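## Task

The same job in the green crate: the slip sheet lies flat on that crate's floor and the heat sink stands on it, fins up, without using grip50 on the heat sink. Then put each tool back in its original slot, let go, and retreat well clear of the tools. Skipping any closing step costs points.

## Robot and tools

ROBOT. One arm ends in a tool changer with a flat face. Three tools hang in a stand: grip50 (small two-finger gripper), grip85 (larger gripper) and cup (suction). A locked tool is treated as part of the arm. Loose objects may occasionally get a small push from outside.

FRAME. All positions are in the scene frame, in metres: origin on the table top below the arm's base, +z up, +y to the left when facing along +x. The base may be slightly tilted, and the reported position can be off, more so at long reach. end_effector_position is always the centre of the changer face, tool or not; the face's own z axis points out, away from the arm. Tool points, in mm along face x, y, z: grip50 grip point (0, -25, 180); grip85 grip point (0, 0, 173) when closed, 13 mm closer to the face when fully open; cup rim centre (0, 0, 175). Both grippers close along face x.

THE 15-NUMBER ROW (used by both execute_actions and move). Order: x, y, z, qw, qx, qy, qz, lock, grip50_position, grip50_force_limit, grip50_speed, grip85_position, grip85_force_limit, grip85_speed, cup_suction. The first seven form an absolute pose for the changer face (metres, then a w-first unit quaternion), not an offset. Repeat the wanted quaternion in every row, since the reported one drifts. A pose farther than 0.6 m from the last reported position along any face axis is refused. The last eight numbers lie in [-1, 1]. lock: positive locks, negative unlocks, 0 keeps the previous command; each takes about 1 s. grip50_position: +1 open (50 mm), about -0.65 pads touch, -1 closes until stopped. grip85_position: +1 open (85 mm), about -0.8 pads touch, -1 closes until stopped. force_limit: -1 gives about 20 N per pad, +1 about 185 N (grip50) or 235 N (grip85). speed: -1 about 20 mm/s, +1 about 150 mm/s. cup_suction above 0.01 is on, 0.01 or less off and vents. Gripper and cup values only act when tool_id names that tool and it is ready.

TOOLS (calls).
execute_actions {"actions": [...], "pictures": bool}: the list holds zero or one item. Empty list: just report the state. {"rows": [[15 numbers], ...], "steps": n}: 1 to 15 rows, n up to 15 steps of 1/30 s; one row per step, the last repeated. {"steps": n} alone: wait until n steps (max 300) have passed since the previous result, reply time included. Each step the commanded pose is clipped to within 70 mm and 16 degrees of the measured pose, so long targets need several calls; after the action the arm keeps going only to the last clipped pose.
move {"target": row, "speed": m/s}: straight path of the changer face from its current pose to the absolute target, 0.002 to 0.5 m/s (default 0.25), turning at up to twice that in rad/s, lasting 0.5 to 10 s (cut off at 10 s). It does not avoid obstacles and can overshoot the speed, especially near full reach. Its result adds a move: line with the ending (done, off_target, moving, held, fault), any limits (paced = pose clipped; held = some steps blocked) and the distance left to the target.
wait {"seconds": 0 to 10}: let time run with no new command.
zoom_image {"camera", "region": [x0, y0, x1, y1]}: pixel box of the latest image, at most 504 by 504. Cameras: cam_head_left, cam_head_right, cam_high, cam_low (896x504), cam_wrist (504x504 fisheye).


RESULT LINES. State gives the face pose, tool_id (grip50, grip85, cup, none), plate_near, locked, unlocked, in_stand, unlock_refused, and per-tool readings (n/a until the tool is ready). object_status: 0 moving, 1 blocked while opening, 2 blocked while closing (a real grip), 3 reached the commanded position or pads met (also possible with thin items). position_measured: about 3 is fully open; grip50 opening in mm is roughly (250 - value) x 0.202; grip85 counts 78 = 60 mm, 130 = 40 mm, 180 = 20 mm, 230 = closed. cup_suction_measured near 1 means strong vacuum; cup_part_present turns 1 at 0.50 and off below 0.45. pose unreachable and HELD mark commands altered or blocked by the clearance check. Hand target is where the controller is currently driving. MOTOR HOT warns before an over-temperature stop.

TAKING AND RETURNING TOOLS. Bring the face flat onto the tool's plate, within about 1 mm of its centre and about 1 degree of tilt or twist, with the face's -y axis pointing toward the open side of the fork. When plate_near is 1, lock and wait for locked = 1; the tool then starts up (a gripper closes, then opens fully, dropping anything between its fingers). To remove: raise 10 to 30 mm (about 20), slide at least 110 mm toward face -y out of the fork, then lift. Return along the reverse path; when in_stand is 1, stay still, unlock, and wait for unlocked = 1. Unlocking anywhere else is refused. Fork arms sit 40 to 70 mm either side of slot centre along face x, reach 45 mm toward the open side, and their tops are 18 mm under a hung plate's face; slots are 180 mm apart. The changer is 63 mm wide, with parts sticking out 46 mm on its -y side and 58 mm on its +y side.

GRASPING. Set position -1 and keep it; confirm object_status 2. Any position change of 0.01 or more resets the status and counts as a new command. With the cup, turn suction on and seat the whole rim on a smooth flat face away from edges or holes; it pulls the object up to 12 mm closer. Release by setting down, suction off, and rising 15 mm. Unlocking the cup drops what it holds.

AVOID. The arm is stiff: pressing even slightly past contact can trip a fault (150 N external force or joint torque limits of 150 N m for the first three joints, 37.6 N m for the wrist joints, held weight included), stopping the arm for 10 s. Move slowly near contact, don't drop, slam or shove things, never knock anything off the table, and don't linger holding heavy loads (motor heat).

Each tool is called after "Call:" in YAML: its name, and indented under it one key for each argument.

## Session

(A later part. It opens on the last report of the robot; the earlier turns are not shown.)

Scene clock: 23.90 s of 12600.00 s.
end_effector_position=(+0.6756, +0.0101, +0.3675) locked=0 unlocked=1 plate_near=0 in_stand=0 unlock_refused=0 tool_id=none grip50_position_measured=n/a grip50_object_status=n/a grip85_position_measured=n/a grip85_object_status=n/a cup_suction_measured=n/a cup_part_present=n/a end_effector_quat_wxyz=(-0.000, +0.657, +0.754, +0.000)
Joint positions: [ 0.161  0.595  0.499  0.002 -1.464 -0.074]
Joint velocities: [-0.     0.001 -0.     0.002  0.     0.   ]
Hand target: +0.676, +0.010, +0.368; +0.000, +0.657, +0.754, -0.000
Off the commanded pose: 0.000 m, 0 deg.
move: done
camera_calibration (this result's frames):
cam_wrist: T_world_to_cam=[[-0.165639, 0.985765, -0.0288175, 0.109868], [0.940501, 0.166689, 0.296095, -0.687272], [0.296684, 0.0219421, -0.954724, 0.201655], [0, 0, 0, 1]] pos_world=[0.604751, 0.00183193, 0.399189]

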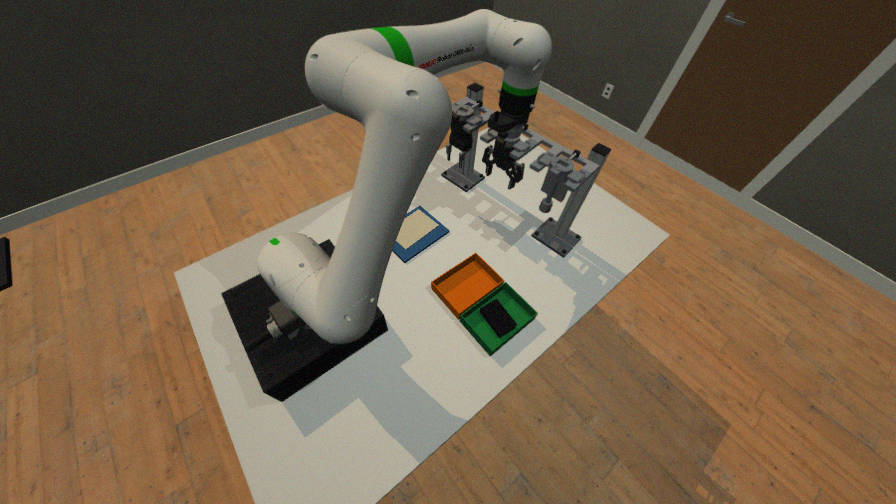

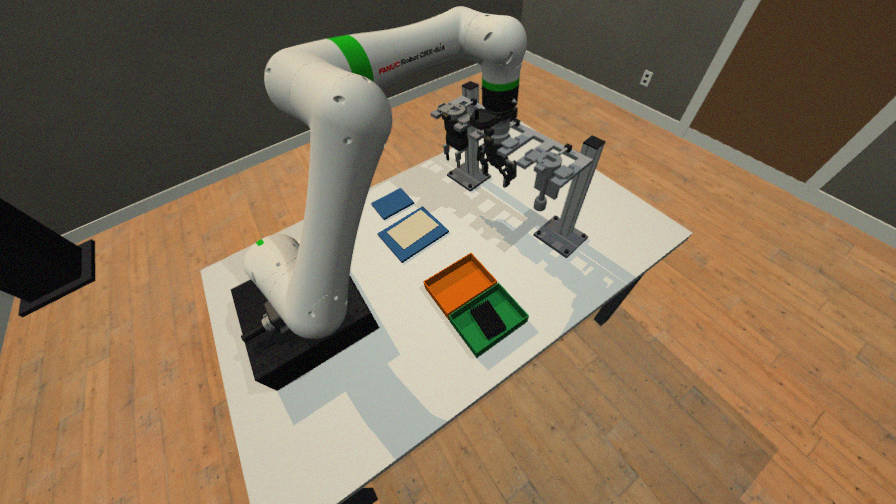

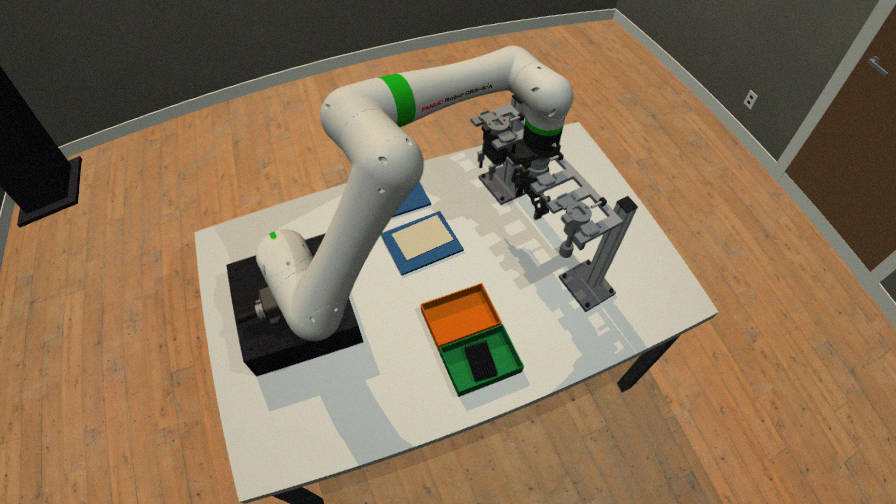

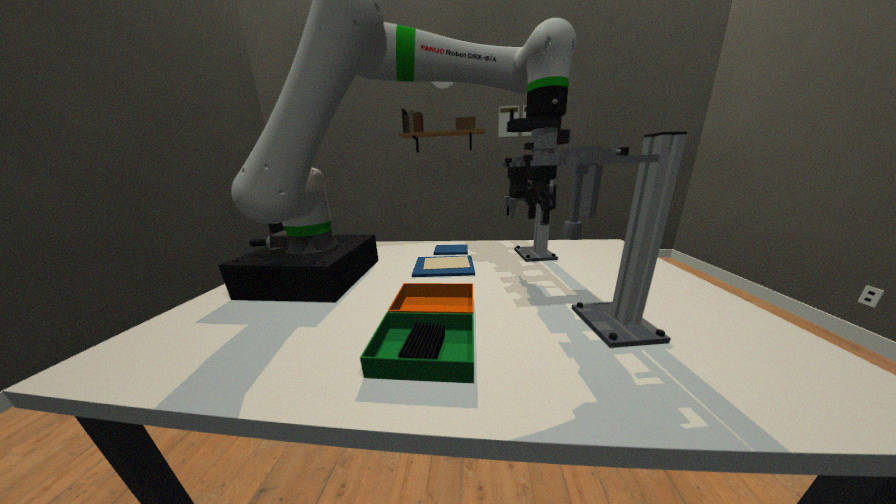

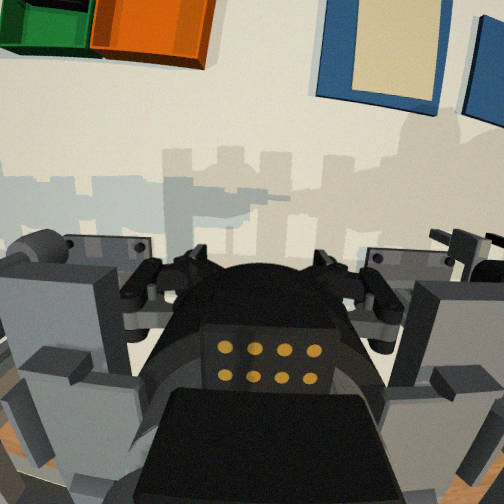

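Call:
move:
  target: [0.6756,0.0101,0.3605,0,0.6574,0.7535,0,0,1,0,0,1,0,0,0]
  speed: 0.006

Call:
execute_actions:
  actions:
    - {"rows":[[0.6756,0.0101,0.3596,0,0.6574,0.7535,0,0,1,0,0,1,0,0,0]]}
  pictures: false

Scene clock: 26.27 s of 12600.00 s.
end_effector_position=(+0.6756, +0.0101, +0.3605) locked=0 unlocked=1 plate_near=0 in_stand=1 unlock_refused=0 tool_id=none grip50_position_measured=n/a grip50_object_status=n/a grip85_position_measured=n/a grip85_object_status=n/a cup_suction_measured=n/a cup_part_present=n/a end_effector_quat_wxyz=(-0.000, +0.657, +0.754, +0.000)
Joint positions: [ 0.161  0.598  0.486  0.002 -1.449 -0.074]
Joint velocities: [-0.001 -0.    -0.    -0.001  0.001  0.001]
Hand target: +0.676, +0.010, +0.361; +0.000, +0.657, +0.754, -0.000
Off the commanded pose: 0.000 m, 0 deg.
move: done
camera_calibration (this result's frames):
cam_wrist: T_world_to_cam=[[-0.165653, 0.985763, -0.0288134, 0.109659], [0.940498, 0.166701, 0.296098, -0.685188], [0.296685, 0.0219506, -0.954723, 0.194979], [0, 0, 0, 1]] pos_world=[0.604736, 0.00184448, 0.392193]

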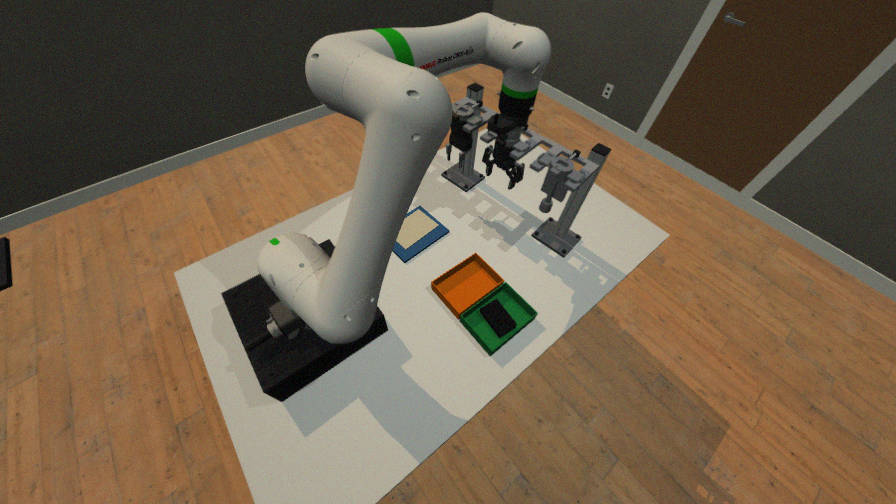

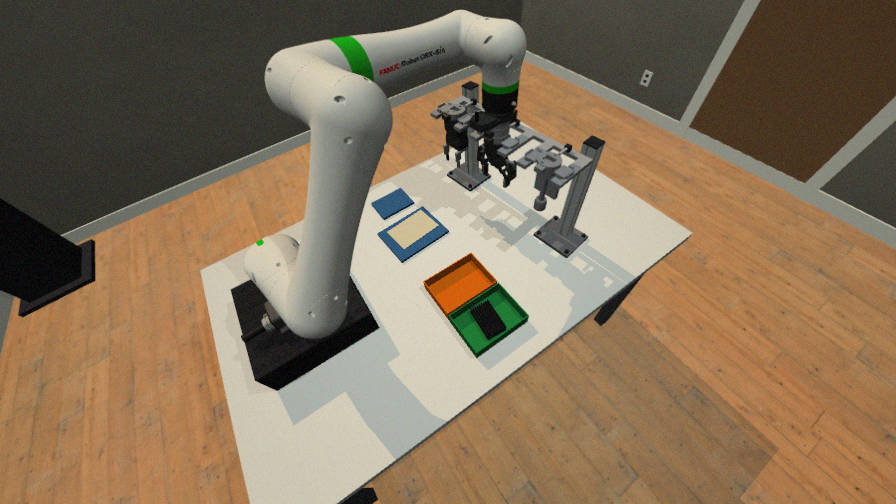

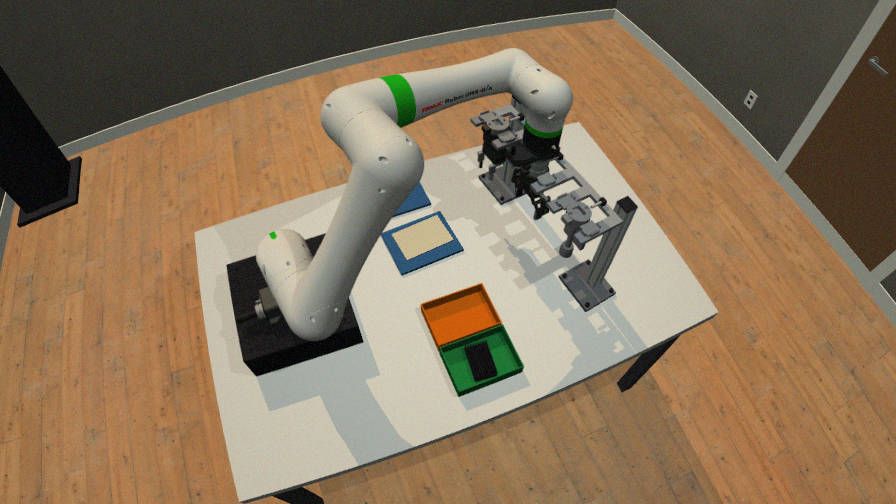

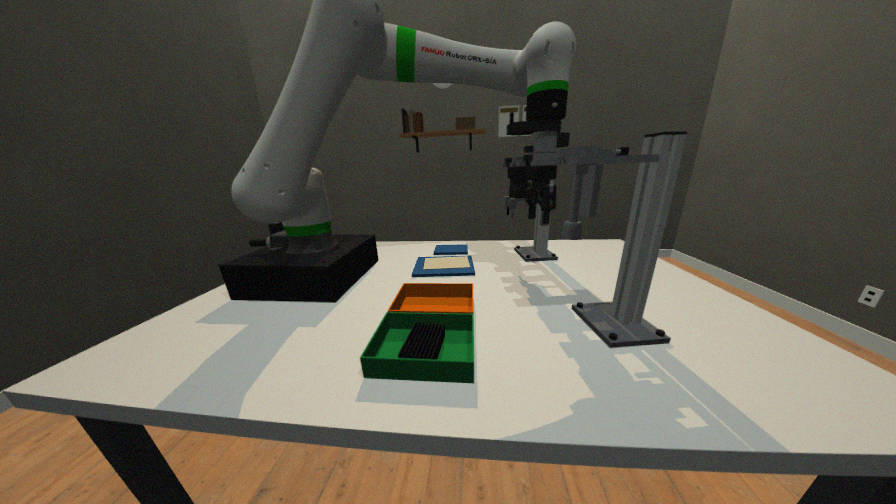

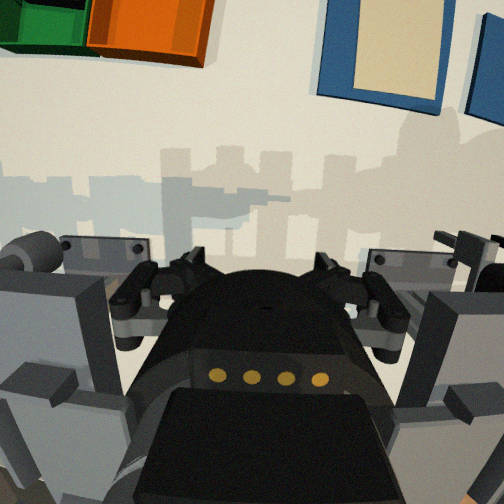

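Scene clock: 26.77 s of 12600.00 s.
end_effector_position=(+0.6756, +0.0101, +0.3596) locked=0 unlocked=1 plate_near=1 in_stand=1 unlock_refused=0 tool_id=none grip50_position_measured=n/a grip50_object_status=n/a grip85_position_measured=n/a grip85_object_status=n/a cup_suction_measured=n/a cup_part_present=n/a end_effector_quat_wxyz=(-0.000, +0.657, +0.754, +0.000)
Joint positions: [ 0.161  0.598  0.484  0.002 -1.447 -0.074]
Joint velocities: [ 0. -0.  0. -0.  0. -0.]
Hand target: +0.676, +0.010, +0.360; +0.000, +0.657, +0.754, -0.000
Off the commanded pose: 0.000 m, 0 deg.
Steps of this call (steps 1 to 15: all 15 steps of this action). Readings (end_effector_position | what the end effector reports):
1: (+0.6756, +0.0101, +0.3605) | locked=0 unlocked=1 plate_near=0 in_stand=1 unlock_refused=0 tool_id=none grip50_position_measured=n/a grip50_object_status=n/a grip85_position_measured=n/a grip85_object_status=n/a cup_suction_measured=n/a cup_part_present=n/a
2: (+0.6756, +0.0101, +0.3602) | locked=0 unlocked=1 plate_near=0 in_stand=1 unlock_refused=0 tool_id=none grip50_position_measured=n/a grip50_object_status=n/a grip85_position_measured=n/a grip85_object_status=n/a cup_suction_measured=n/a cup_part_present=n/a
4: (+0.6756, +0.0101, +0.3597) | locked=0 unlocked=1 plate_near=1 in_stand=1 unlock_refused=0 tool_id=none grip50_position_measured=n/a grip50_object_status=n/a grip85_position_measured=n/a grip85_object_status=n/a cup_suction_measured=n/a cup_part_present=n/a
8: (+0.6756, +0.0101, +0.3596) | locked=0 unlocked=1 plate_near=1 in_stand=1 unlock_refused=0 tool_id=none grip50_position_measured=n/a grip50_object_status=n/a grip85_position_measured=n/a grip85_object_status=n/a cup_suction_measured=n/a cup_part_present=n/a
15: the state above

Call:
execute_actions:
  actions:
    - {"rows":[[0.6756,0.0101,0.3594,0,0.6574,0.7535,0,1,1,0,0,1,0,0,0]]}
  pictures: false

Call:
execute_actions:
  actions:
    - {"steps":22}
  pictures: false

Call:
move:
  target: [0.6756,0.0101,0.38,0,0.6574,0.7535,0,0,1,0,0,1,0,0,0]
  speed: 0.05

Call:
move:
  target: [0.537,-0.0089,0.38,0,0.6574,0.7535,0,0,1,0,0,1,0,0,0]
  speed: 0.15

Call:
move:
  target: [0.4,-0.297,0.26,0,1,-0.04,0,0,1,0,0,1,0,0,0]
  speed: 0.4

Scene clock: 29.57 s of 12600.00 s.
end_effector_position=(+0.6756, +0.0101, +0.3594) locked=0 unlocked=0 plate_near=1 in_stand=1 unlock_refused=0 tool_id=none grip50_position_measured=n/a grip50_object_status=n/a grip85_position_measured=n/a grip85_object_status=n/a cup_suction_measured=n/a cup_part_present=n/a end_effector_quat_wxyz=(-0.000, +0.657, +0.754, +0.000)
Joint positions: [ 0.161  0.598  0.484  0.002 -1.446 -0.074]
Joint velocities: [ 0.    -0.    -0.     0.001  0.    -0.001]
Hand target: +0.676, +0.010, +0.359; +0.000, +0.657, +0.754, +0.000
Off the commanded pose: 0.000 m, 0 deg.
Steps of this call (steps 1 to 69: nothing new was sent; steps 70 to 84: all 15 steps of this action). Readings (end_effector_position | what the end effector reports):
70: (+0.6756, +0.0101, +0.3596) | locked=0 unlocked=0 plate_near=1 in_stand=1 unlock_refused=0 tool_id=none grip50_position_measured=n/a grip50_object_status=n/a grip85_position_measured=n/a grip85_object_status=n/a cup_suction_measured=n/a cup_part_present=n/a
71: (+0.6756, +0.0101, +0.3595) | locked=0 unlocked=0 plate_near=1 in_stand=1 unlock_refused=0 tool_id=none grip50_position_measured=n/a grip50_object_status=n/a grip85_position_measured=n/a grip85_object_status=n/a cup_suction_measured=n/a cup_part_present=n/a
73: (+0.6756, +0.0101, +0.3594) | locked=0 unlocked=0 plate_near=1 in_stand=1 unlock_refused=0 tool_id=none grip50_position_measured=n/a grip50_object_status=n/a grip85_position_measured=n/a grip85_object_status=n/a cup_suction_measured=n/a cup_part_present=n/a
77: (+0.6756, +0.0101, +0.3594) | locked=0 unlocked=0 plate_near=1 in_stand=1 unlock_refused=0 tool_id=none grip50_position_measured=n/a grip50_object_status=n/a grip85_position_measured=n/a grip85_object_status=n/a cup_suction_measured=n/a cup_part_present=n/a
84: the state above

Scene clock: 30.30 s of 12600.00 s.
end_effector_position=(+0.6756, +0.0101, +0.3593) locked=1 unlocked=0 plate_near=1 in_stand=1 unlock_refused=0 tool_id=grip85 grip50_position_measured=n/a grip50_object_status=n/a grip85_position_measured=n/a grip85_object_status=n/a cup_suction_measured=n/a cup_part_present=n/a end_effector_quat_wxyz=(-0.000, +0.657, +0.754, -0.000)
Joint positions: [ 0.161  0.598  0.484  0.002 -1.446 -0.074]
Joint velocities: [-0.001 -0.     0.     0.001 -0.     0.   ]
Hand target: +0.676, +0.010, +0.359; +0.000, +0.657, +0.754, +0.000
Off the commanded pose: 0.000 m, 0 deg.
Steps of this call (steps 1 to 22: nothing new was sent). Readings (end_effector_position | what the end effector reports):
1: (+0.6756, +0.0101, +0.3594) | locked=0 unlocked=0 plate_near=1 in_stand=1 unlock_refused=0 tool_id=none grip50_position_measured=n/a grip50_object_status=n/a grip85_position_measured=n/a grip85_object_status=n/a cup_suction_measured=n/a cup_part_present=n/a
2: (+0.6756, +0.0101, +0.3594) | locked=0 unlocked=0 plate_near=1 in_stand=1 unlock_refused=0 tool_id=none grip50_position_measured=n/a grip50_object_status=n/a grip85_position_measured=n/a grip85_object_status=n/a cup_suction_measured=n/a cup_part_present=n/a
4: (+0.6756, +0.0101, +0.3593) | locked=0 unlocked=0 plate_near=1 in_stand=1 unlock_refused=0 tool_id=none grip50_position_measured=n/a grip50_object_status=n/a grip85_position_measured=n/a grip85_object_status=n/a cup_suction_measured=n/a cup_part_present=n/a
8: (+0.6756, +0.0101, +0.3593) | locked=0 unlocked=0 plate_near=1 in_stand=1 unlock_refused=0 tool_id=none grip50_position_measured=n/a grip50_object_status=n/a grip85_position_measured=n/a grip85_object_status=n/a cup_suction_measured=n/a cup_part_present=n/a
22: the state above

Scene clock: 31.07 s of 12600.00 s.
end_effector_position=(+0.6757, +0.0101, +0.3800) locked=1 unlocked=0 plate_near=1 in_stand=0 unlock_refused=0 tool_id=grip85 grip50_position_measured=n/a grip50_object_status=n/a grip85_position_measured=n/a grip85_object_status=n/a cup_suction_measured=n/a cup_part_present=n/a end_effector_quat_wxyz=(+0.000, +0.657, +0.754, +0.000)
Joint positions: [ 0.161  0.592  0.523  0.002 -1.491 -0.074]
Joint velocities: [-0.001 -0.     0.001  0.002 -0.001 -0.   ]
Hand target: +0.676, +0.010, +0.380; -0.000, +0.657, +0.754, +0.000
Off the commanded pose: 0.000 m, 0 deg.
move: done
camera_calibration (this result's frames):
cam_wrist: T_world_to_cam=[[-0.16571, 0.985753, -0.0288225, 0.110319], [0.940482, 0.166758, 0.296117, -0.69105], [0.296705, 0.0219627, -0.954717, 0.213534], [0, 0, 0, 1]] pos_world=[0.604845, 0.00180097, 0.411676]

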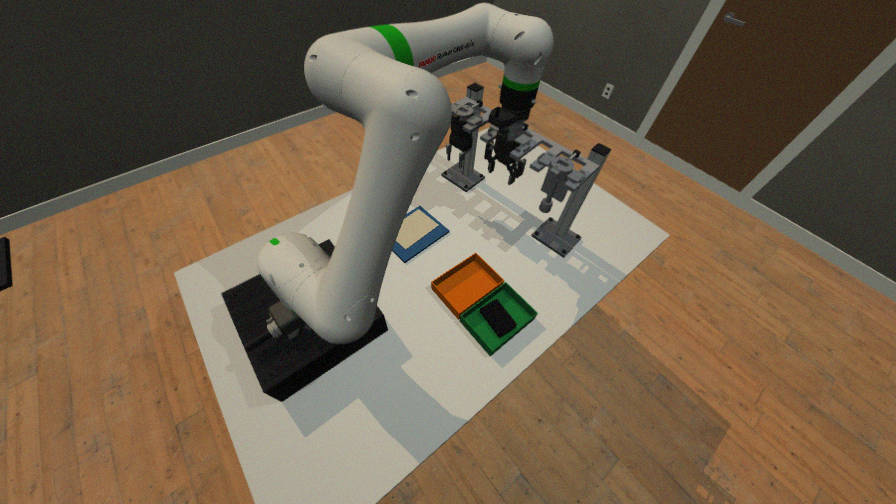

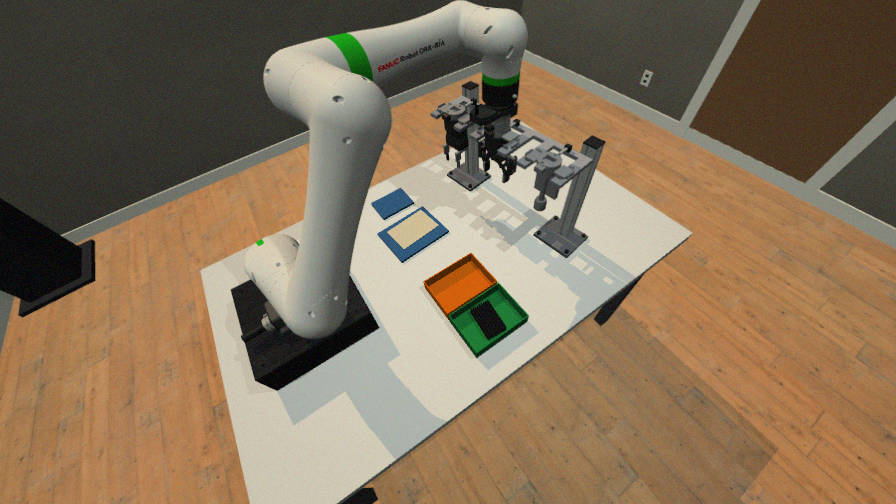

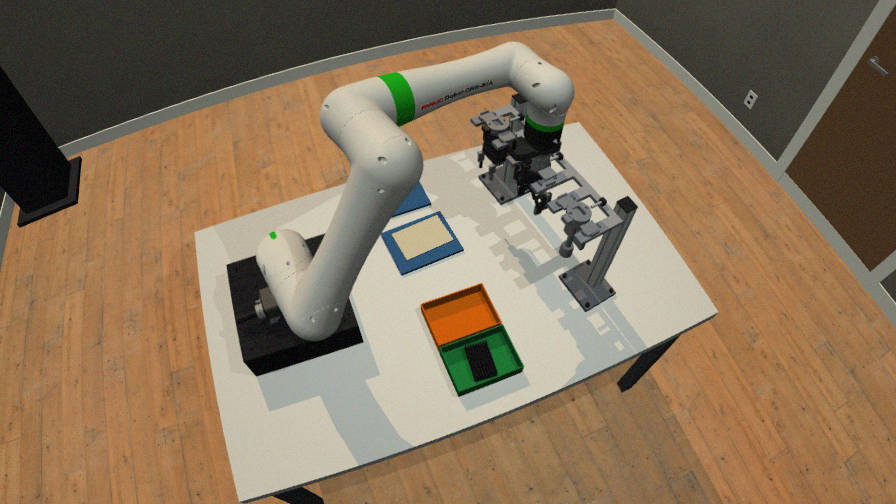

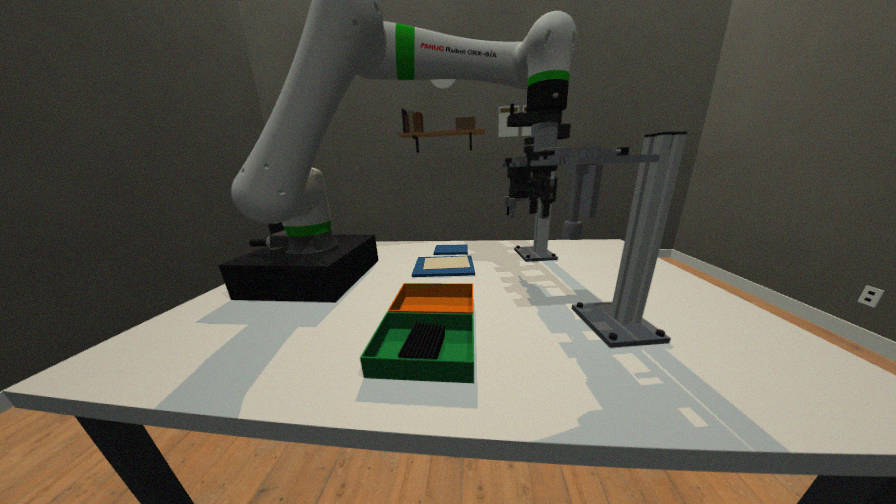

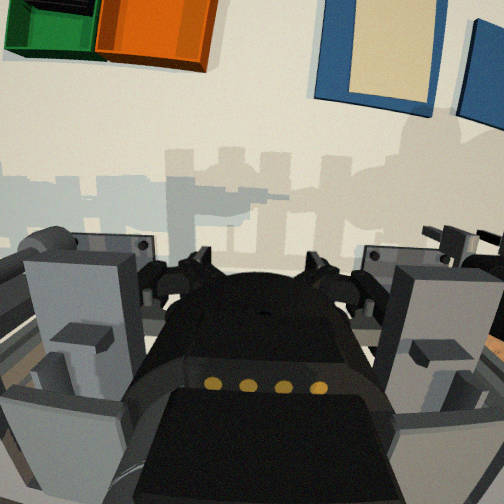

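Scene clock: 32.40 s of 12600.00 s.
end_effector_position=(+0.5369, -0.0085, +0.3804) locked=1 unlocked=0 plate_near=1 in_stand=0 unlock_refused=0 tool_id=grip85 grip50_position_measured=n/a grip50_object_status=n/a grip85_position_measured=n/a grip85_object_status=n/a cup_suction_measured=n/a cup_part_present=n/a end_effector_quat_wxyz=(+0.000, +0.658, +0.753, -0.000)
Joint positions: [ 0.182  0.234  0.024  0.003 -1.351 -0.096]
Joint velocities: [-0.001 -0.002 -0.001  0.001  0.    -0.002]
Hand target: +0.537, -0.009, +0.380; +0.000, +0.658, +0.753, -0.000
Off the commanded pose: 0.001 m, 0 deg.
move: done
camera_calibration (this result's frames):
cam_wrist: T_world_to_cam=[[-0.165214, 0.985834, -0.0289201, 0.105403], [0.940586, 0.166315, 0.296035, -0.557534], [0.296651, 0.0217072, -0.954739, 0.255522], [0, 0, 0, 1]] pos_world=[0.466022, -0.0167297, 0.412054]

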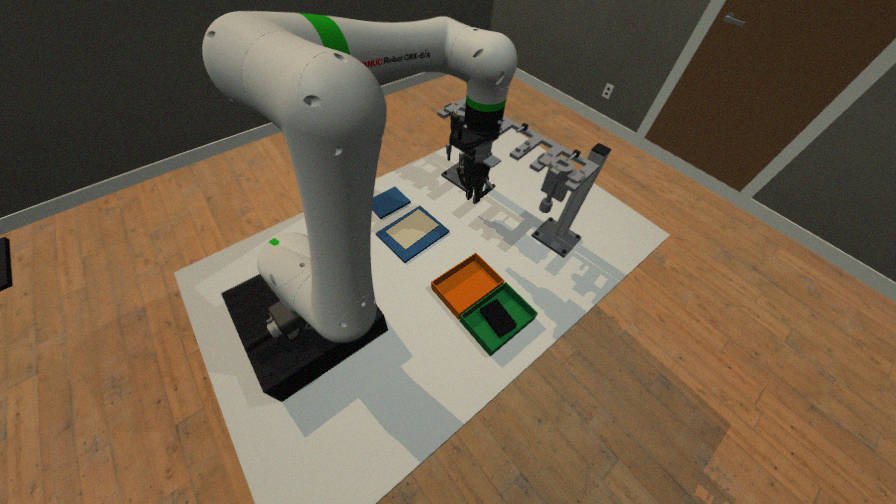

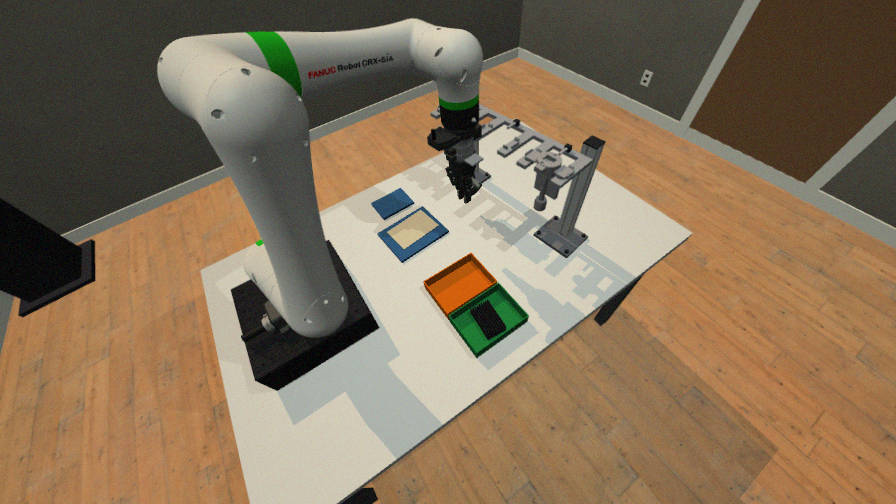

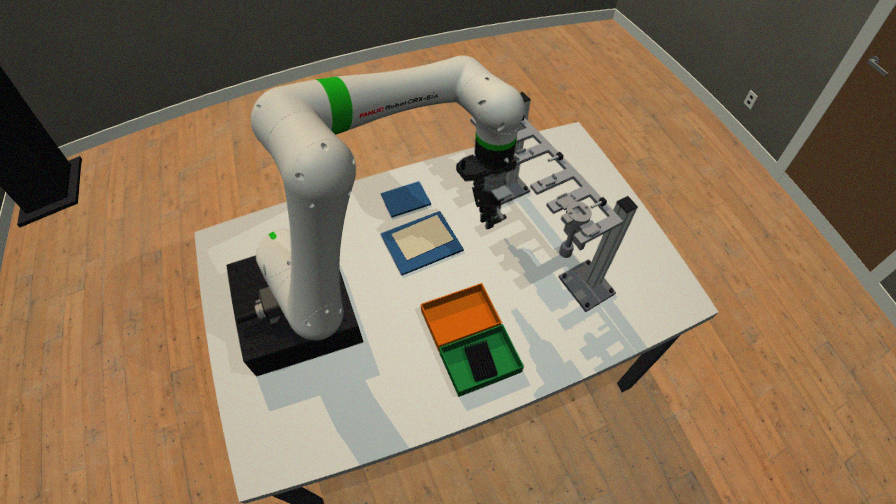

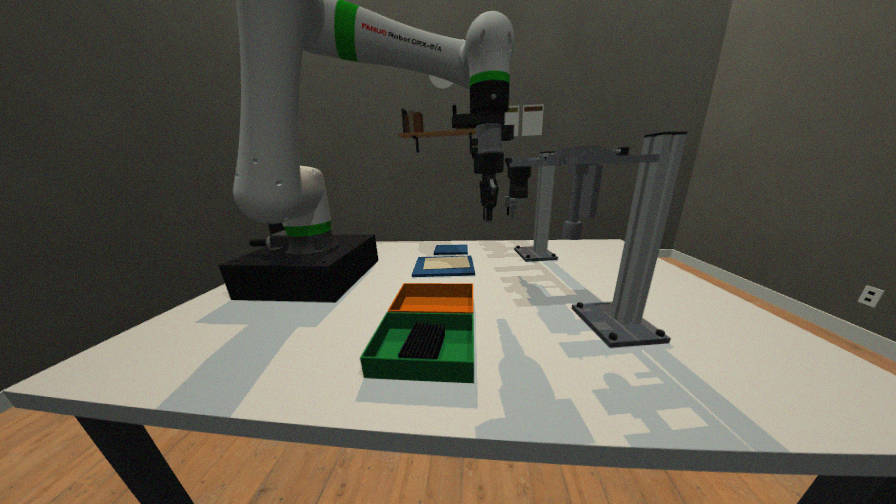

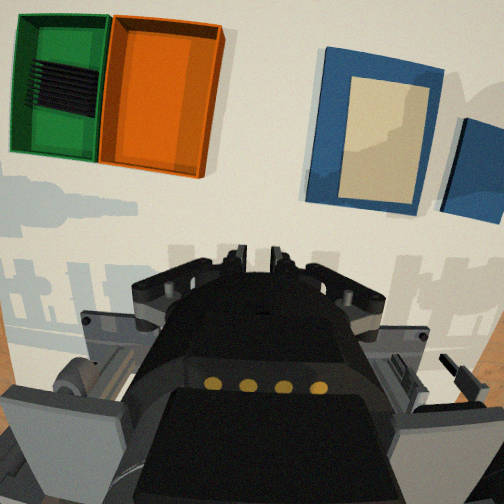

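Scene clock: 35.10 s of 12600.00 s.
end_effector_position=(+0.3990, -0.2964, +0.2602) locked=1 unlocked=0 plate_near=1 in_stand=0 unlock_refused=0 tool_id=grip85 grip50_position_measured=n/a grip50_object_status=n/a grip85_position_measured=3 grip85_object_status=3 cup_suction_measured=n/a cup_part_present=n/a end_effector_quat_wxyz=(-0.001, +0.999, -0.040, +0.001)
Joint positions: [-0.427  0.248 -0.258 -0.007 -1.053 -1.27 ]
Joint velocities: [-0.    -0.     0.001  0.003  0.    -0.002]
Hand target: +0.399, -0.296, +0.260; -0.001, +0.999, -0.040, +0.001
Off the commanded pose: 0.001 m, 0 deg.
move: done
camera_calibration (this result's frames):
cam_wrist: T_world_to_cam=[[0.998369, -0.0502798, -0.0270435, -0.40884], [-0.0401039, -0.954774, 0.294614, -0.285013], [-0.0406336, -0.293049, -0.955234, 0.229326], [0, 0, 0, 1]] pos_world=[0.406062, -0.225476, 0.291973]

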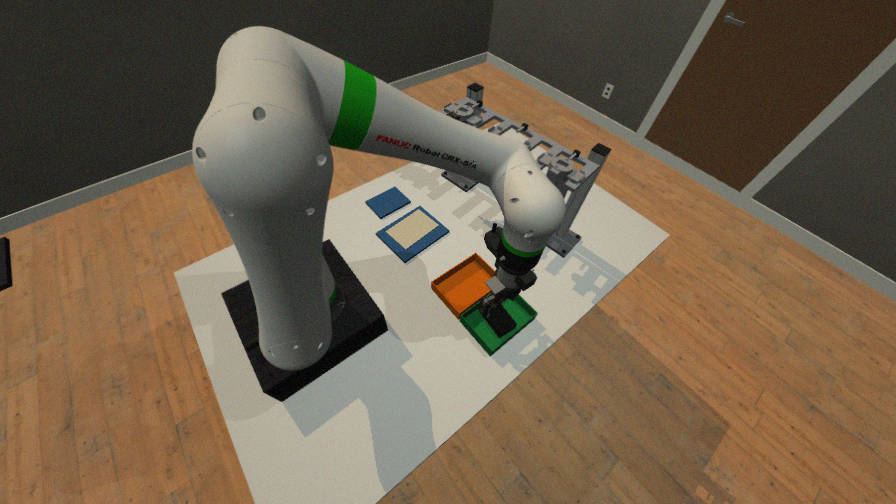

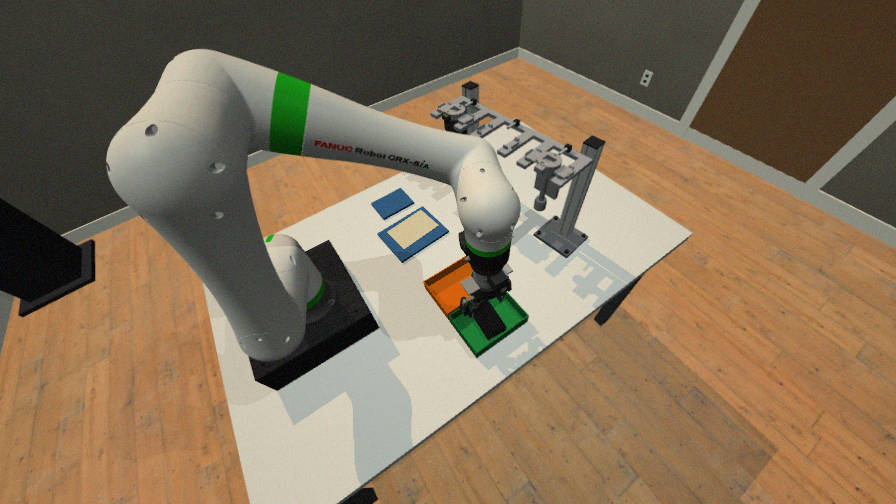

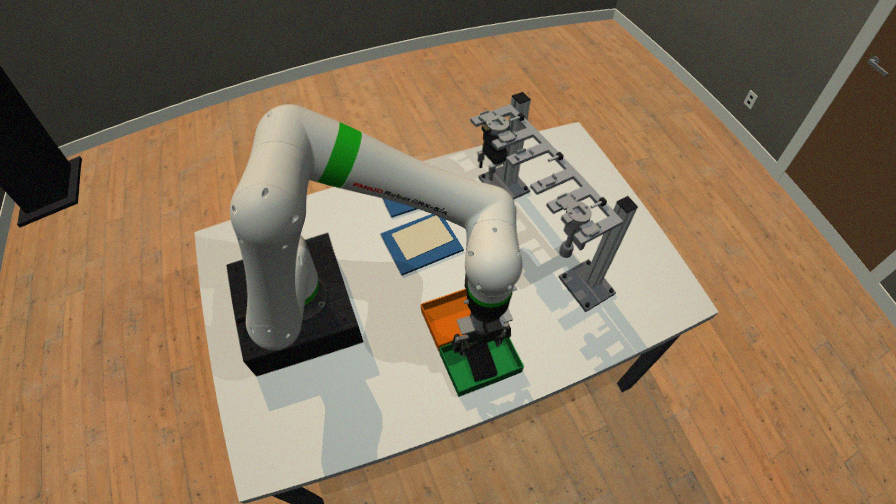

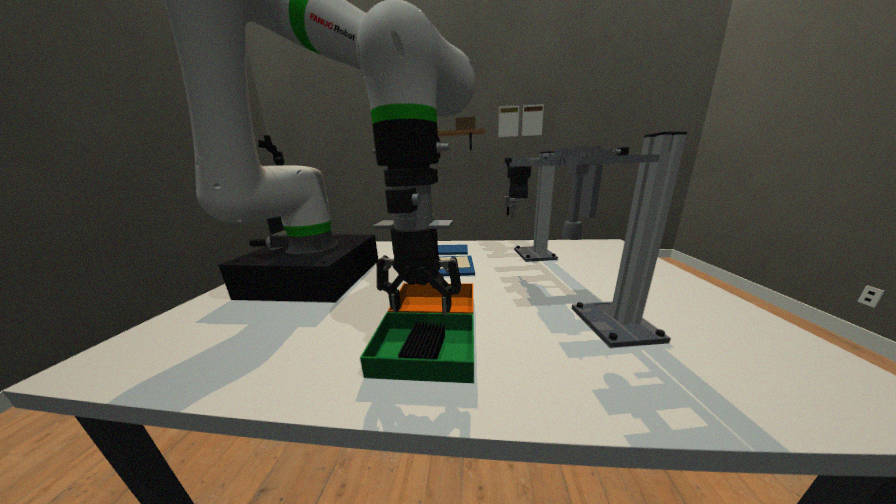

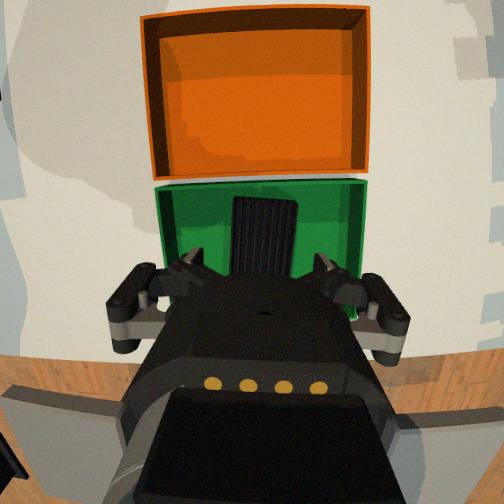

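Call:
move:
  target: [0.402,-0.303,0.225,0,1,-0.065,0,0,1,0,0,1,0,0,0]
  speed: 0.06

Scene clock: 41.23 s of 12600.00 s.
end_effector_position=(+0.4018, -0.3030, +0.2251) locked=1 unlocked=0 plate_near=1 in_stand=0 unlock_refused=0 tool_id=grip85 grip50_position_measured=n/a grip50_object_status=n/a grip85_position_measured=3 grip85_object_status=3 cup_suction_measured=n/a cup_part_present=n/a end_effector_quat_wxyz=(+0.000, +0.998, -0.065, +0.000)
Joint positions: [-0.437  0.31  -0.275 -0.005 -0.977 -1.311]
Joint velocities: [-0.001  0.    -0.001  0.001  0.001 -0.001]
Hand target: +0.402, -0.303, +0.225; +0.000, +0.998, -0.065, -0.000
Off the commanded pose: 0.000 m, 0 deg.
move: done
camera_calibration (this result's frames):
cam_wrist: T_world_to_cam=[[0.994638, -0.0993249, -0.0288018, -0.425965], [-0.0864109, -0.951209, 0.296201, -0.261516], [-0.0568167, -0.292124, -0.954691, 0.20063], [0, 0, 0, 1]] pos_world=[0.412482, -0.232457, 0.256733]

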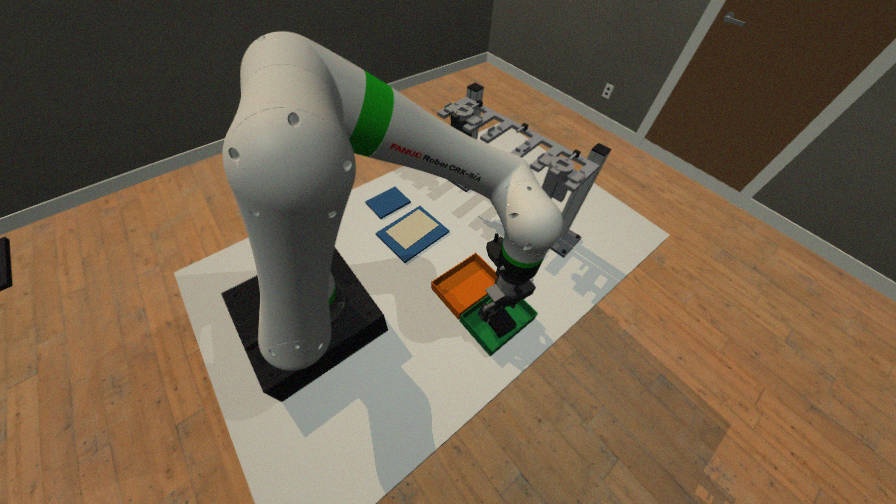

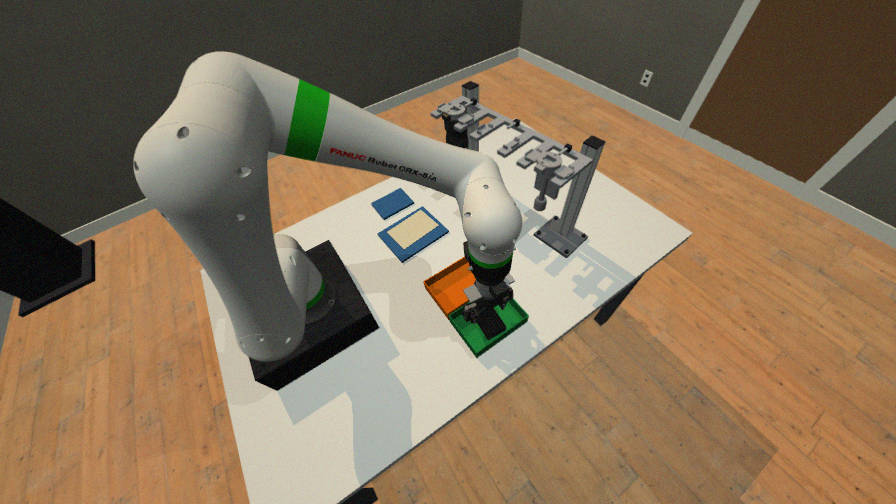

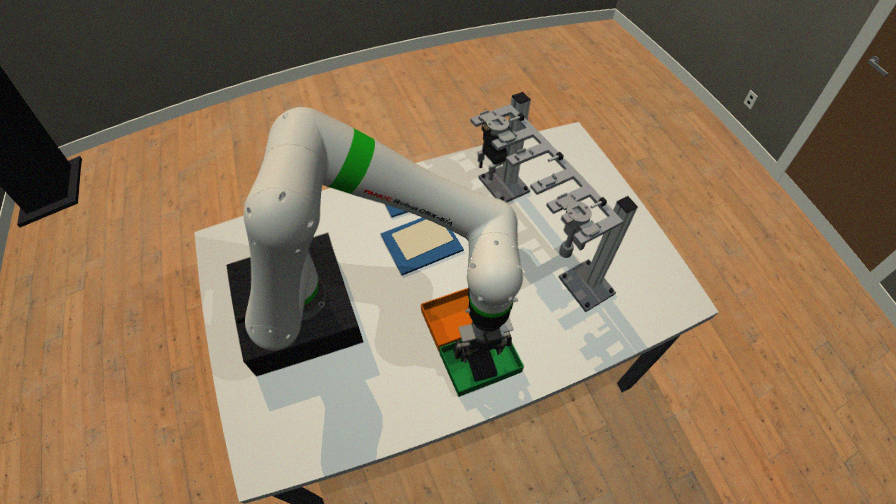

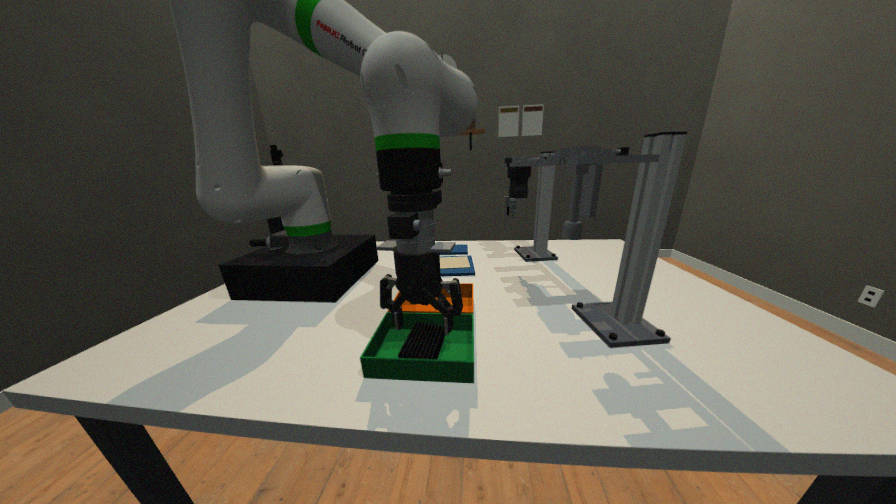

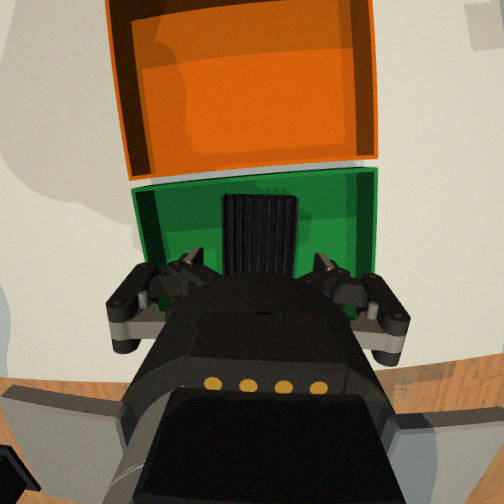

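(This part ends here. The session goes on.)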